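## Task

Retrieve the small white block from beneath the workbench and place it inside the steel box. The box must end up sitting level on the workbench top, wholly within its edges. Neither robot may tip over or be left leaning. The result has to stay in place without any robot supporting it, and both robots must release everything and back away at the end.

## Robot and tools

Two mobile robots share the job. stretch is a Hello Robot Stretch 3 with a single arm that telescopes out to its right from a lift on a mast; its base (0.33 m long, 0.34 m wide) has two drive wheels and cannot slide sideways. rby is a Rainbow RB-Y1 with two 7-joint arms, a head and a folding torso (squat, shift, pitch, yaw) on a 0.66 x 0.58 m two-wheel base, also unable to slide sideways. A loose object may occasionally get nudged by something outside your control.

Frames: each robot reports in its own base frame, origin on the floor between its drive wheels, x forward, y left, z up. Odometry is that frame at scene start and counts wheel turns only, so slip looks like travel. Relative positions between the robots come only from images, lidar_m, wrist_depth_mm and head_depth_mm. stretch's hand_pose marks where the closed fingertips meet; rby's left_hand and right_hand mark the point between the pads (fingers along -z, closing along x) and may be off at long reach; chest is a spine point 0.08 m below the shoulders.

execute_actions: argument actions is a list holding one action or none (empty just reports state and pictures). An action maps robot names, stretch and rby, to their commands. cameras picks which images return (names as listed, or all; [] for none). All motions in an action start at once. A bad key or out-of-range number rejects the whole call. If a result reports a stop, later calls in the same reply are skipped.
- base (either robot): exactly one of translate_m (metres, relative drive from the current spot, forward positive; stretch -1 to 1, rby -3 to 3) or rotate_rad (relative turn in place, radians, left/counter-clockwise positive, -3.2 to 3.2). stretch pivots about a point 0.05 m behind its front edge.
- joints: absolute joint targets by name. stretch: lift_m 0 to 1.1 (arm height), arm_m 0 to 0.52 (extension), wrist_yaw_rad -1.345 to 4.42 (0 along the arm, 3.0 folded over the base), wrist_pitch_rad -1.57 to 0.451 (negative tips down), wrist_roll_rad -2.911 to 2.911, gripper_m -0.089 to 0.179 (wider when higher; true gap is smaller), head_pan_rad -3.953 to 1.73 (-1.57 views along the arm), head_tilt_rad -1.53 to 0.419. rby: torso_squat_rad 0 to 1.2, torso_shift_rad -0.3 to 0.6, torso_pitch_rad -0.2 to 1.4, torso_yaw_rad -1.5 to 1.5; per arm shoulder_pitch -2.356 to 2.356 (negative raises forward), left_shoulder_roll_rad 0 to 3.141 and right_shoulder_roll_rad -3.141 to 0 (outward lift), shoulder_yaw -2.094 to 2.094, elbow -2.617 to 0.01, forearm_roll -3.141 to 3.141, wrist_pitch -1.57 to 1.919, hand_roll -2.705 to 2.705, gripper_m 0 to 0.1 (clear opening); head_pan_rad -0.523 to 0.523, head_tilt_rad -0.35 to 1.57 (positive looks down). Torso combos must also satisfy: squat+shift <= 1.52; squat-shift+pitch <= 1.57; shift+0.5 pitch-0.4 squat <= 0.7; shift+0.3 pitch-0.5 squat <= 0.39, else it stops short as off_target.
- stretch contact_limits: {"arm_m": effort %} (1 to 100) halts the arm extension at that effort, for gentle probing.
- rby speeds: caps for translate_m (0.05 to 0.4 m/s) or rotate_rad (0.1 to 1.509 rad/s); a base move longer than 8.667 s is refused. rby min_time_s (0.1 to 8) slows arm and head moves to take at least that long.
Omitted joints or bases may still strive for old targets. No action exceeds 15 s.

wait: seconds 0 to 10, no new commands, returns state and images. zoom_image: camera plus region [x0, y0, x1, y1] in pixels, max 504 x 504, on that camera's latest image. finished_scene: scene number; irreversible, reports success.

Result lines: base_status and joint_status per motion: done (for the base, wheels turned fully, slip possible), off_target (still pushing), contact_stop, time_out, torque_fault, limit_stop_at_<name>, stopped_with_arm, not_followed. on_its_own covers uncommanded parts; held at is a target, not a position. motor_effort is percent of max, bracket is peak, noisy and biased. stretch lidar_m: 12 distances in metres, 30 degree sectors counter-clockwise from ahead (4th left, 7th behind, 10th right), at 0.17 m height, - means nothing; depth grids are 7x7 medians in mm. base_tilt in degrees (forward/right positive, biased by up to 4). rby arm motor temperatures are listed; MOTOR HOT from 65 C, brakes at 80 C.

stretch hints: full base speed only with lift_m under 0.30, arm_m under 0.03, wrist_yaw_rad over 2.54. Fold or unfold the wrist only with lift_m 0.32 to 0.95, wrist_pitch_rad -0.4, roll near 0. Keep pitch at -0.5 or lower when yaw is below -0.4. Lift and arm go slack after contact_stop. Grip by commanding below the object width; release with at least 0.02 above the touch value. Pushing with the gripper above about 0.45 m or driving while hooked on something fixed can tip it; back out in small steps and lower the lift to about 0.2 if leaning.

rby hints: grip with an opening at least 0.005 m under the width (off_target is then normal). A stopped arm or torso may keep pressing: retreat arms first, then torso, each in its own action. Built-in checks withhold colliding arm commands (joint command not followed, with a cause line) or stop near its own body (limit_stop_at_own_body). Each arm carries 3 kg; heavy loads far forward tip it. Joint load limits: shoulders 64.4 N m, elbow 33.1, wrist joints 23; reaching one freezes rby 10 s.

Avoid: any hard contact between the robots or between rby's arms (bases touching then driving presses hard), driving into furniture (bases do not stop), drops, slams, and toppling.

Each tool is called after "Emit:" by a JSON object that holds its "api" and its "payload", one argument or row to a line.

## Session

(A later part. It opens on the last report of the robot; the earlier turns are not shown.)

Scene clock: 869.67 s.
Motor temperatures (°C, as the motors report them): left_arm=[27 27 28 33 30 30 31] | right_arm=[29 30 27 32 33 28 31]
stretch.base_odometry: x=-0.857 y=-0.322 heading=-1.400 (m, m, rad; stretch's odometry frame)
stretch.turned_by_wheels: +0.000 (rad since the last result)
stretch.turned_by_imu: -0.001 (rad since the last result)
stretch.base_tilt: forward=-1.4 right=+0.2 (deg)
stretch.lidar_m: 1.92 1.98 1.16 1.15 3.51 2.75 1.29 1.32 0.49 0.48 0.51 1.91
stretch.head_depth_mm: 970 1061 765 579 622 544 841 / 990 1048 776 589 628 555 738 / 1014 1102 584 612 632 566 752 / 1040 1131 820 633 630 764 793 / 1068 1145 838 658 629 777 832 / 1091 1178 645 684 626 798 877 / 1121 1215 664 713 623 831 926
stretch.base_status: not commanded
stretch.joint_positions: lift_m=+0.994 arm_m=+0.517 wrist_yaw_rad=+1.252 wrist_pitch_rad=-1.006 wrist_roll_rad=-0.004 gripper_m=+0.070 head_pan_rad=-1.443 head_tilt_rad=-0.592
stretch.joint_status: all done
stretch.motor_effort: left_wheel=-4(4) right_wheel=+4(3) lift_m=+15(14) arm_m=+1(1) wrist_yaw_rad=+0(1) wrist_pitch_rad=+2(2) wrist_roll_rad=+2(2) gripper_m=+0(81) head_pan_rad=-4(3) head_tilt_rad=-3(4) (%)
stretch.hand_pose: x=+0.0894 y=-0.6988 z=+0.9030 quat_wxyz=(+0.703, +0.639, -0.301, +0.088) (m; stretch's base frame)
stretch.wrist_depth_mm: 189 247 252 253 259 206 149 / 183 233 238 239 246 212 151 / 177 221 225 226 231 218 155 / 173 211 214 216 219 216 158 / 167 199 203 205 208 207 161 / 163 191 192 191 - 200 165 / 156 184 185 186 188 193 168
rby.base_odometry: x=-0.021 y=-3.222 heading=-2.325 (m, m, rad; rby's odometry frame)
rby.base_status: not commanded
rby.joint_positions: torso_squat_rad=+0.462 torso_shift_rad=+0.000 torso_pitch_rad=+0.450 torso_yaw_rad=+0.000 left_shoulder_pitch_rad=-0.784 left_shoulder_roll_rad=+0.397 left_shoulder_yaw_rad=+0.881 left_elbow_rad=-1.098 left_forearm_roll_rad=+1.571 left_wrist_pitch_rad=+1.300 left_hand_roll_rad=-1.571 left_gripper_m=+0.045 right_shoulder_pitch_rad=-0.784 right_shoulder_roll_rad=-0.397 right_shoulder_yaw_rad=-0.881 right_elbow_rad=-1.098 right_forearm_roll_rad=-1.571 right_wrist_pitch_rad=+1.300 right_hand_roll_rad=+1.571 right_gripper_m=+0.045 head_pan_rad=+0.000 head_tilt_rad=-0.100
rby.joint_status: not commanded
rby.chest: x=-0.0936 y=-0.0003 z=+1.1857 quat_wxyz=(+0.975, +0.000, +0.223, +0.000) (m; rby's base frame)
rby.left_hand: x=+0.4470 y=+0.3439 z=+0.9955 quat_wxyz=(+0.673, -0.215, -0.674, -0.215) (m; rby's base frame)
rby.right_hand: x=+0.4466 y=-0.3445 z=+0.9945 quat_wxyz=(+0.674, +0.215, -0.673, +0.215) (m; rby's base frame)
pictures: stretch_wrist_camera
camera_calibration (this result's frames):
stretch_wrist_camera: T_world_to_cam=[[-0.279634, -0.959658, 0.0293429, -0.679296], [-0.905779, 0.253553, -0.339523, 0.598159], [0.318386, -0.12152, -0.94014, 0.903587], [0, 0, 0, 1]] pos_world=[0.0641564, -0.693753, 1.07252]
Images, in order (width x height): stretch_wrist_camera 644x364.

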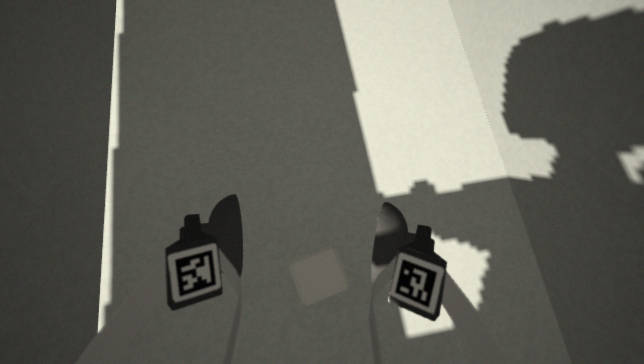

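Emit:
{"api": "execute_actions", "payload": {
  "actions": [
    {"stretch": {"joints": {"lift_m": 1.06, "wrist_pitch_rad": 0.0}}}
  ],
  "cameras": ["stretch_head_camera"]
}}

Emit:
{"api": "execute_actions", "payload": {
  "actions": [
    {"stretch": {"joints": {"arm_m": 0.1, "wrist_yaw_rad": 1.57}}}
  ],
  "cameras": ["stretch_head_camera", "rby_head_camera", "stretch_nav_camera"]
}}

Scene clock: 880.07 s.
Motor temperatures (°C, as the motors report them): left_arm=[27 27 28 33 30 30 31] | right_arm=[29 30 27 32 33 28 31]
stretch.base_odometry: x=-0.857 y=-0.322 heading=-1.400 (m, m, rad; stretch's odometry frame)
stretch.turned_by_wheels: +0.000 (rad since the last result)
stretch.turned_by_imu: -0.001 (rad since the last result)
stretch.base_tilt: forward=-1.4 right=+0.0 (deg)
stretch.lidar_m: 1.93 1.99 1.16 1.15 3.52 2.74 1.29 1.31 0.49 0.48 0.51 1.90
stretch.head_depth_mm: 951 1067 765 580 620 544 839 / 979 1110 793 592 629 555 737 / 1006 1106 794 611 634 565 749 / 1040 1145 820 634 632 764 793 / 1068 1152 836 658 629 779 835 / 1094 1185 644 682 625 800 876 / 1116 1222 665 713 623 832 925
stretch.base_status: not commanded
stretch.joint_positions: lift_m=+1.059 arm_m=+0.517 wrist_yaw_rad=+1.251 wrist_pitch_rad=-0.023 wrist_roll_rad=-0.004 gripper_m=+0.070 head_pan_rad=-1.443 head_tilt_rad=-0.592
stretch.joint_status: all done
stretch.motor_effort: left_wheel=-4(4) right_wheel=+4(4) lift_m=+50(53) arm_m=+1(1) wrist_yaw_rad=-2(1) wrist_pitch_rad=+7(7) wrist_roll_rad=+2(2) gripper_m=+0(0) head_pan_rad=-4(4) head_tilt_rad=-3(3) (%)
stretch.hand_pose: x=+0.2213 y=-0.7423 z=+1.1681 quat_wxyz=(+0.579, +0.420, -0.567, +0.408) (m; stretch's base frame)
stretch.wrist_depth_mm: - - - - - 666 509 / - - - - - 671 501 / - - - - - 665 496 / - - - - - 669 499 / - - - - 908 680 506 / - - 327 345 - 677 503 / - 324 338 358 311 556 508
rby.base_odometry: x=-0.021 y=-3.222 heading=-2.325 (m, m, rad; rby's odometry frame)
rby.base_status: not commanded
rby.joint_positions: torso_squat_rad=+0.462 torso_shift_rad=+0.000 torso_pitch_rad=+0.450 torso_yaw_rad=+0.000 left_shoulder_pitch_rad=-0.784 left_shoulder_roll_rad=+0.397 left_shoulder_yaw_rad=+0.881 left_elbow_rad=-1.098 left_forearm_roll_rad=+1.571 left_wrist_pitch_rad=+1.300 left_hand_roll_rad=-1.571 left_gripper_m=+0.045 right_shoulder_pitch_rad=-0.784 right_shoulder_roll_rad=-0.397 right_shoulder_yaw_rad=-0.881 right_elbow_rad=-1.098 right_forearm_roll_rad=-1.571 right_wrist_pitch_rad=+1.300 right_hand_roll_rad=+1.571 right_gripper_m=+0.045 head_pan_rad=+0.000 head_tilt_rad=-0.100
rby.joint_status: not commanded
rby.chest: x=-0.0936 y=-0.0003 z=+1.1857 quat_wxyz=(+0.975, +0.000, +0.223, +0.000) (m; rby's base frame)
rby.left_hand: x=+0.4470 y=+0.3439 z=+0.9955 quat_wxyz=(+0.673, -0.215, -0.674, -0.215) (m; rby's base frame)
rby.right_hand: x=+0.4466 y=-0.3445 z=+0.9945 quat_wxyz=(+0.674, +0.215, -0.673, +0.215) (m; rby's base frame)
pictures: stretch_head_camera (sideways: a quarter turn clockwise sets it upright)
camera_calibration (this result's frames):
stretch_head_camera: T_world_to_cam=[[-0.0752879, 0.486048, -0.870683, 1.14905], [0.988472, 0.151402, -0.000955061, -0.00188933], [0.131359, -0.860718, -0.491844, 0.598671], [0, 0, 0, 1]] pos_world=[0.00973632, -0.0429192, 1.29491]
Images, in order (width x height): stretch_head_camera 896x504.

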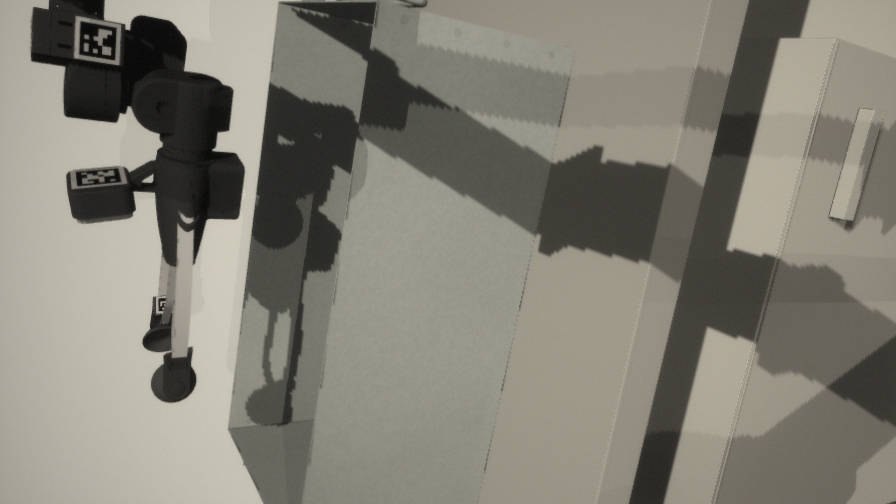

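Scene clock: 884.33 s.
Motor temperatures (°C, as the motors report them): left_arm=[27 27 28 33 30 30 31] | right_arm=[29 30 27 31 33 28 31]
stretch.base_odometry: x=-0.857 y=-0.322 heading=-1.400 (m, m, rad; stretch's odometry frame)
stretch.turned_by_wheels: +0.000 (rad since the last result)
stretch.turned_by_imu: -0.001 (rad since the last result)
stretch.base_tilt: forward=-1.4 right=+0.0 (deg)
stretch.lidar_m: 1.93 1.98 1.16 1.15 3.53 2.75 1.29 1.32 0.49 0.48 0.51 1.91
stretch.head_depth_mm: 973 - - - 620 550 841 / 995 1069 - - 628 555 740 / 1011 1107 798 - 633 566 749 / 1040 1129 826 - 594 766 794 / 1065 - - - 599 777 833 / 1085 1158 629 - 626 801 874 / 1119 1217 749 - 623 830 924
stretch.base_status: not commanded
stretch.joint_positions: lift_m=+1.059 arm_m=+0.100 wrist_yaw_rad=+1.570 wrist_pitch_rad=-0.023 wrist_roll_rad=-0.004 gripper_m=+0.070 head_pan_rad=-1.443 head_tilt_rad=-0.592
stretch.joint_status: all done
stretch.motor_effort: left_wheel=-4(4) right_wheel=+4(4) lift_m=+49(49) arm_m=-2(3) wrist_yaw_rad=-1(2) wrist_pitch_rad=+7(7) wrist_roll_rad=+2(2) gripper_m=+1(1) head_pan_rad=-4(4) head_tilt_rad=-3(3) (%)
stretch.hand_pose: x=+0.2343 y=-0.2453 z=+1.1682 quat_wxyz=(+0.507, +0.505, -0.493, +0.495) (m; stretch's base frame)
stretch.wrist_depth_mm: - - - - - - - / - - - - - - - / - - - - - - - / - - - - - - - / - - - - - - - / - - - - - - - / - - - - - - -
rby.base_odometry: x=-0.021 y=-3.222 heading=-2.325 (m, m, rad; rby's odometry frame)
rby.base_status: not commanded
rby.joint_positions: torso_squat_rad=+0.462 torso_shift_rad=+0.000 torso_pitch_rad=+0.450 torso_yaw_rad=+0.000 left_shoulder_pitch_rad=-0.784 left_shoulder_roll_rad=+0.397 left_shoulder_yaw_rad=+0.881 left_elbow_rad=-1.098 left_forearm_roll_rad=+1.571 left_wrist_pitch_rad=+1.300 left_hand_roll_rad=-1.571 left_gripper_m=+0.045 right_shoulder_pitch_rad=-0.784 right_shoulder_roll_rad=-0.397 right_shoulder_yaw_rad=-0.881 right_elbow_rad=-1.098 right_forearm_roll_rad=-1.571 right_wrist_pitch_rad=+1.300 right_hand_roll_rad=+1.571 right_gripper_m=+0.045 head_pan_rad=+0.000 head_tilt_rad=-0.100
rby.joint_status: not commanded
rby.chest: x=-0.0936 y=-0.0003 z=+1.1857 quat_wxyz=(+0.975, +0.000, +0.223, +0.000) (m; rby's base frame)
rby.left_hand: x=+0.4470 y=+0.3439 z=+0.9955 quat_wxyz=(+0.673, -0.215, -0.674, -0.215) (m; rby's base frame)
rby.right_hand: x=+0.4466 y=-0.3445 z=+0.9945 quat_wxyz=(+0.674, +0.215, -0.673, +0.215) (m; rby's base frame)
pictures: rby_head_camera, stretch_head_camera (sideways: a quarter turn clockwise sets it upright), stretch_nav_camera (sideways: a quarter turn counterclockwise sets it upright)
camera_calibration (this result's frames):
rby_head_camera: T_world_to_cam=[[-0.00407258, -0.997928, -0.0642178, 0.0862469], [-0.278239, 0.0628133, -0.958456, 1.35904], [0.960503, 0.0139645, -0.277918, 0.318187], [0, 0, 0, 1]] pos_world=[0.0728706, -0.00374111, 1.39655]
stretch_head_camera: T_world_to_cam=[[-0.0752062, 0.486062, -0.870682, 1.14905], [0.988497, 0.151235, -0.000955022, -0.00188953], [0.131214, -0.860739, -0.491845, 0.598674], [0, 0, 0, 1]] pos_world=[0.00972908, -0.0429198, 1.29491]
stretch_nav_camera: T_world_to_cam=[[0.062559, -0.543819, 0.836868, -1.05218], [-0.997427, -0.0634754, 0.0333134, 0.015727], [0.0350041, -0.836799, -0.546391, 0.674842], [0, 0, 0, 1]] pos_world=[0.0578879, -0.00649167, 1.24874]
Images, in order (width x height): rby_head_camera 896x504, stretch_head_camera 896x504, stretch_nav_camera 672x504.

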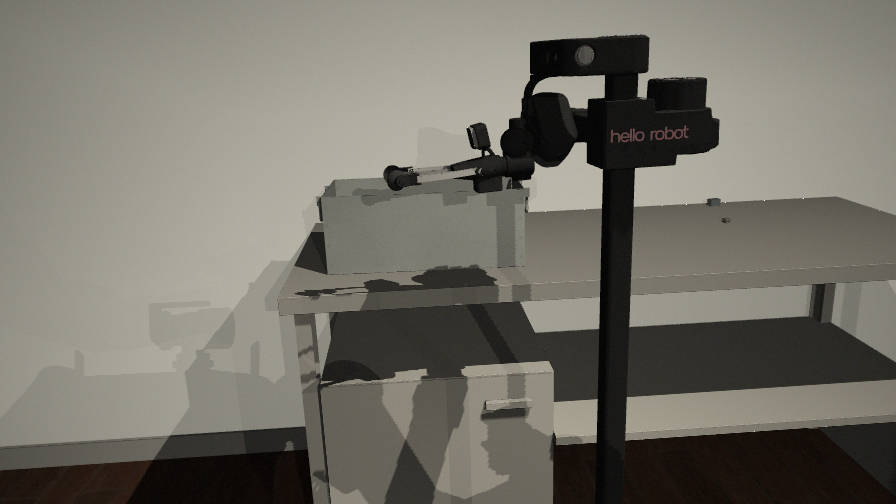

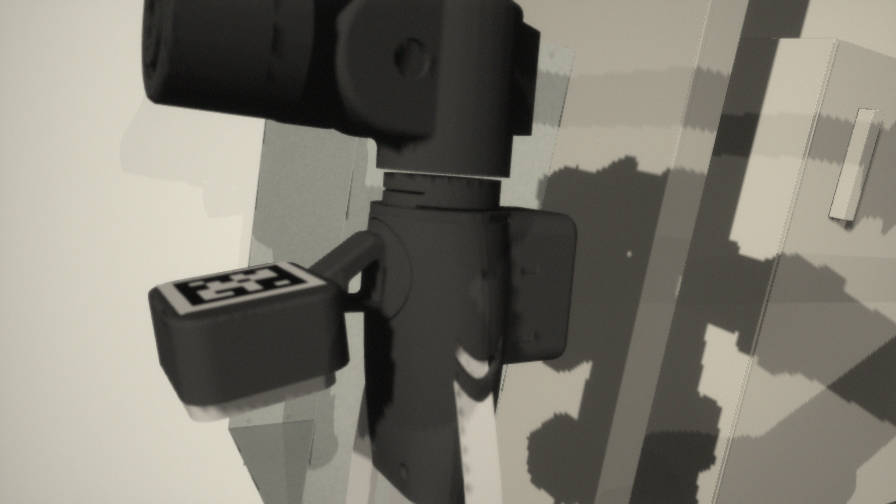

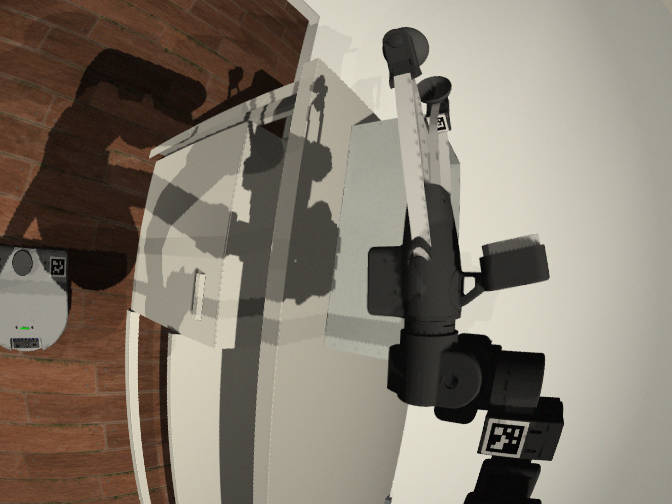

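The box hasn't moved, the block is inside it, and both robots are clear.

Emit:
{"api": "finished_scene", "payload": {
  "scene": 1
}}

The scene is finished: the task was done.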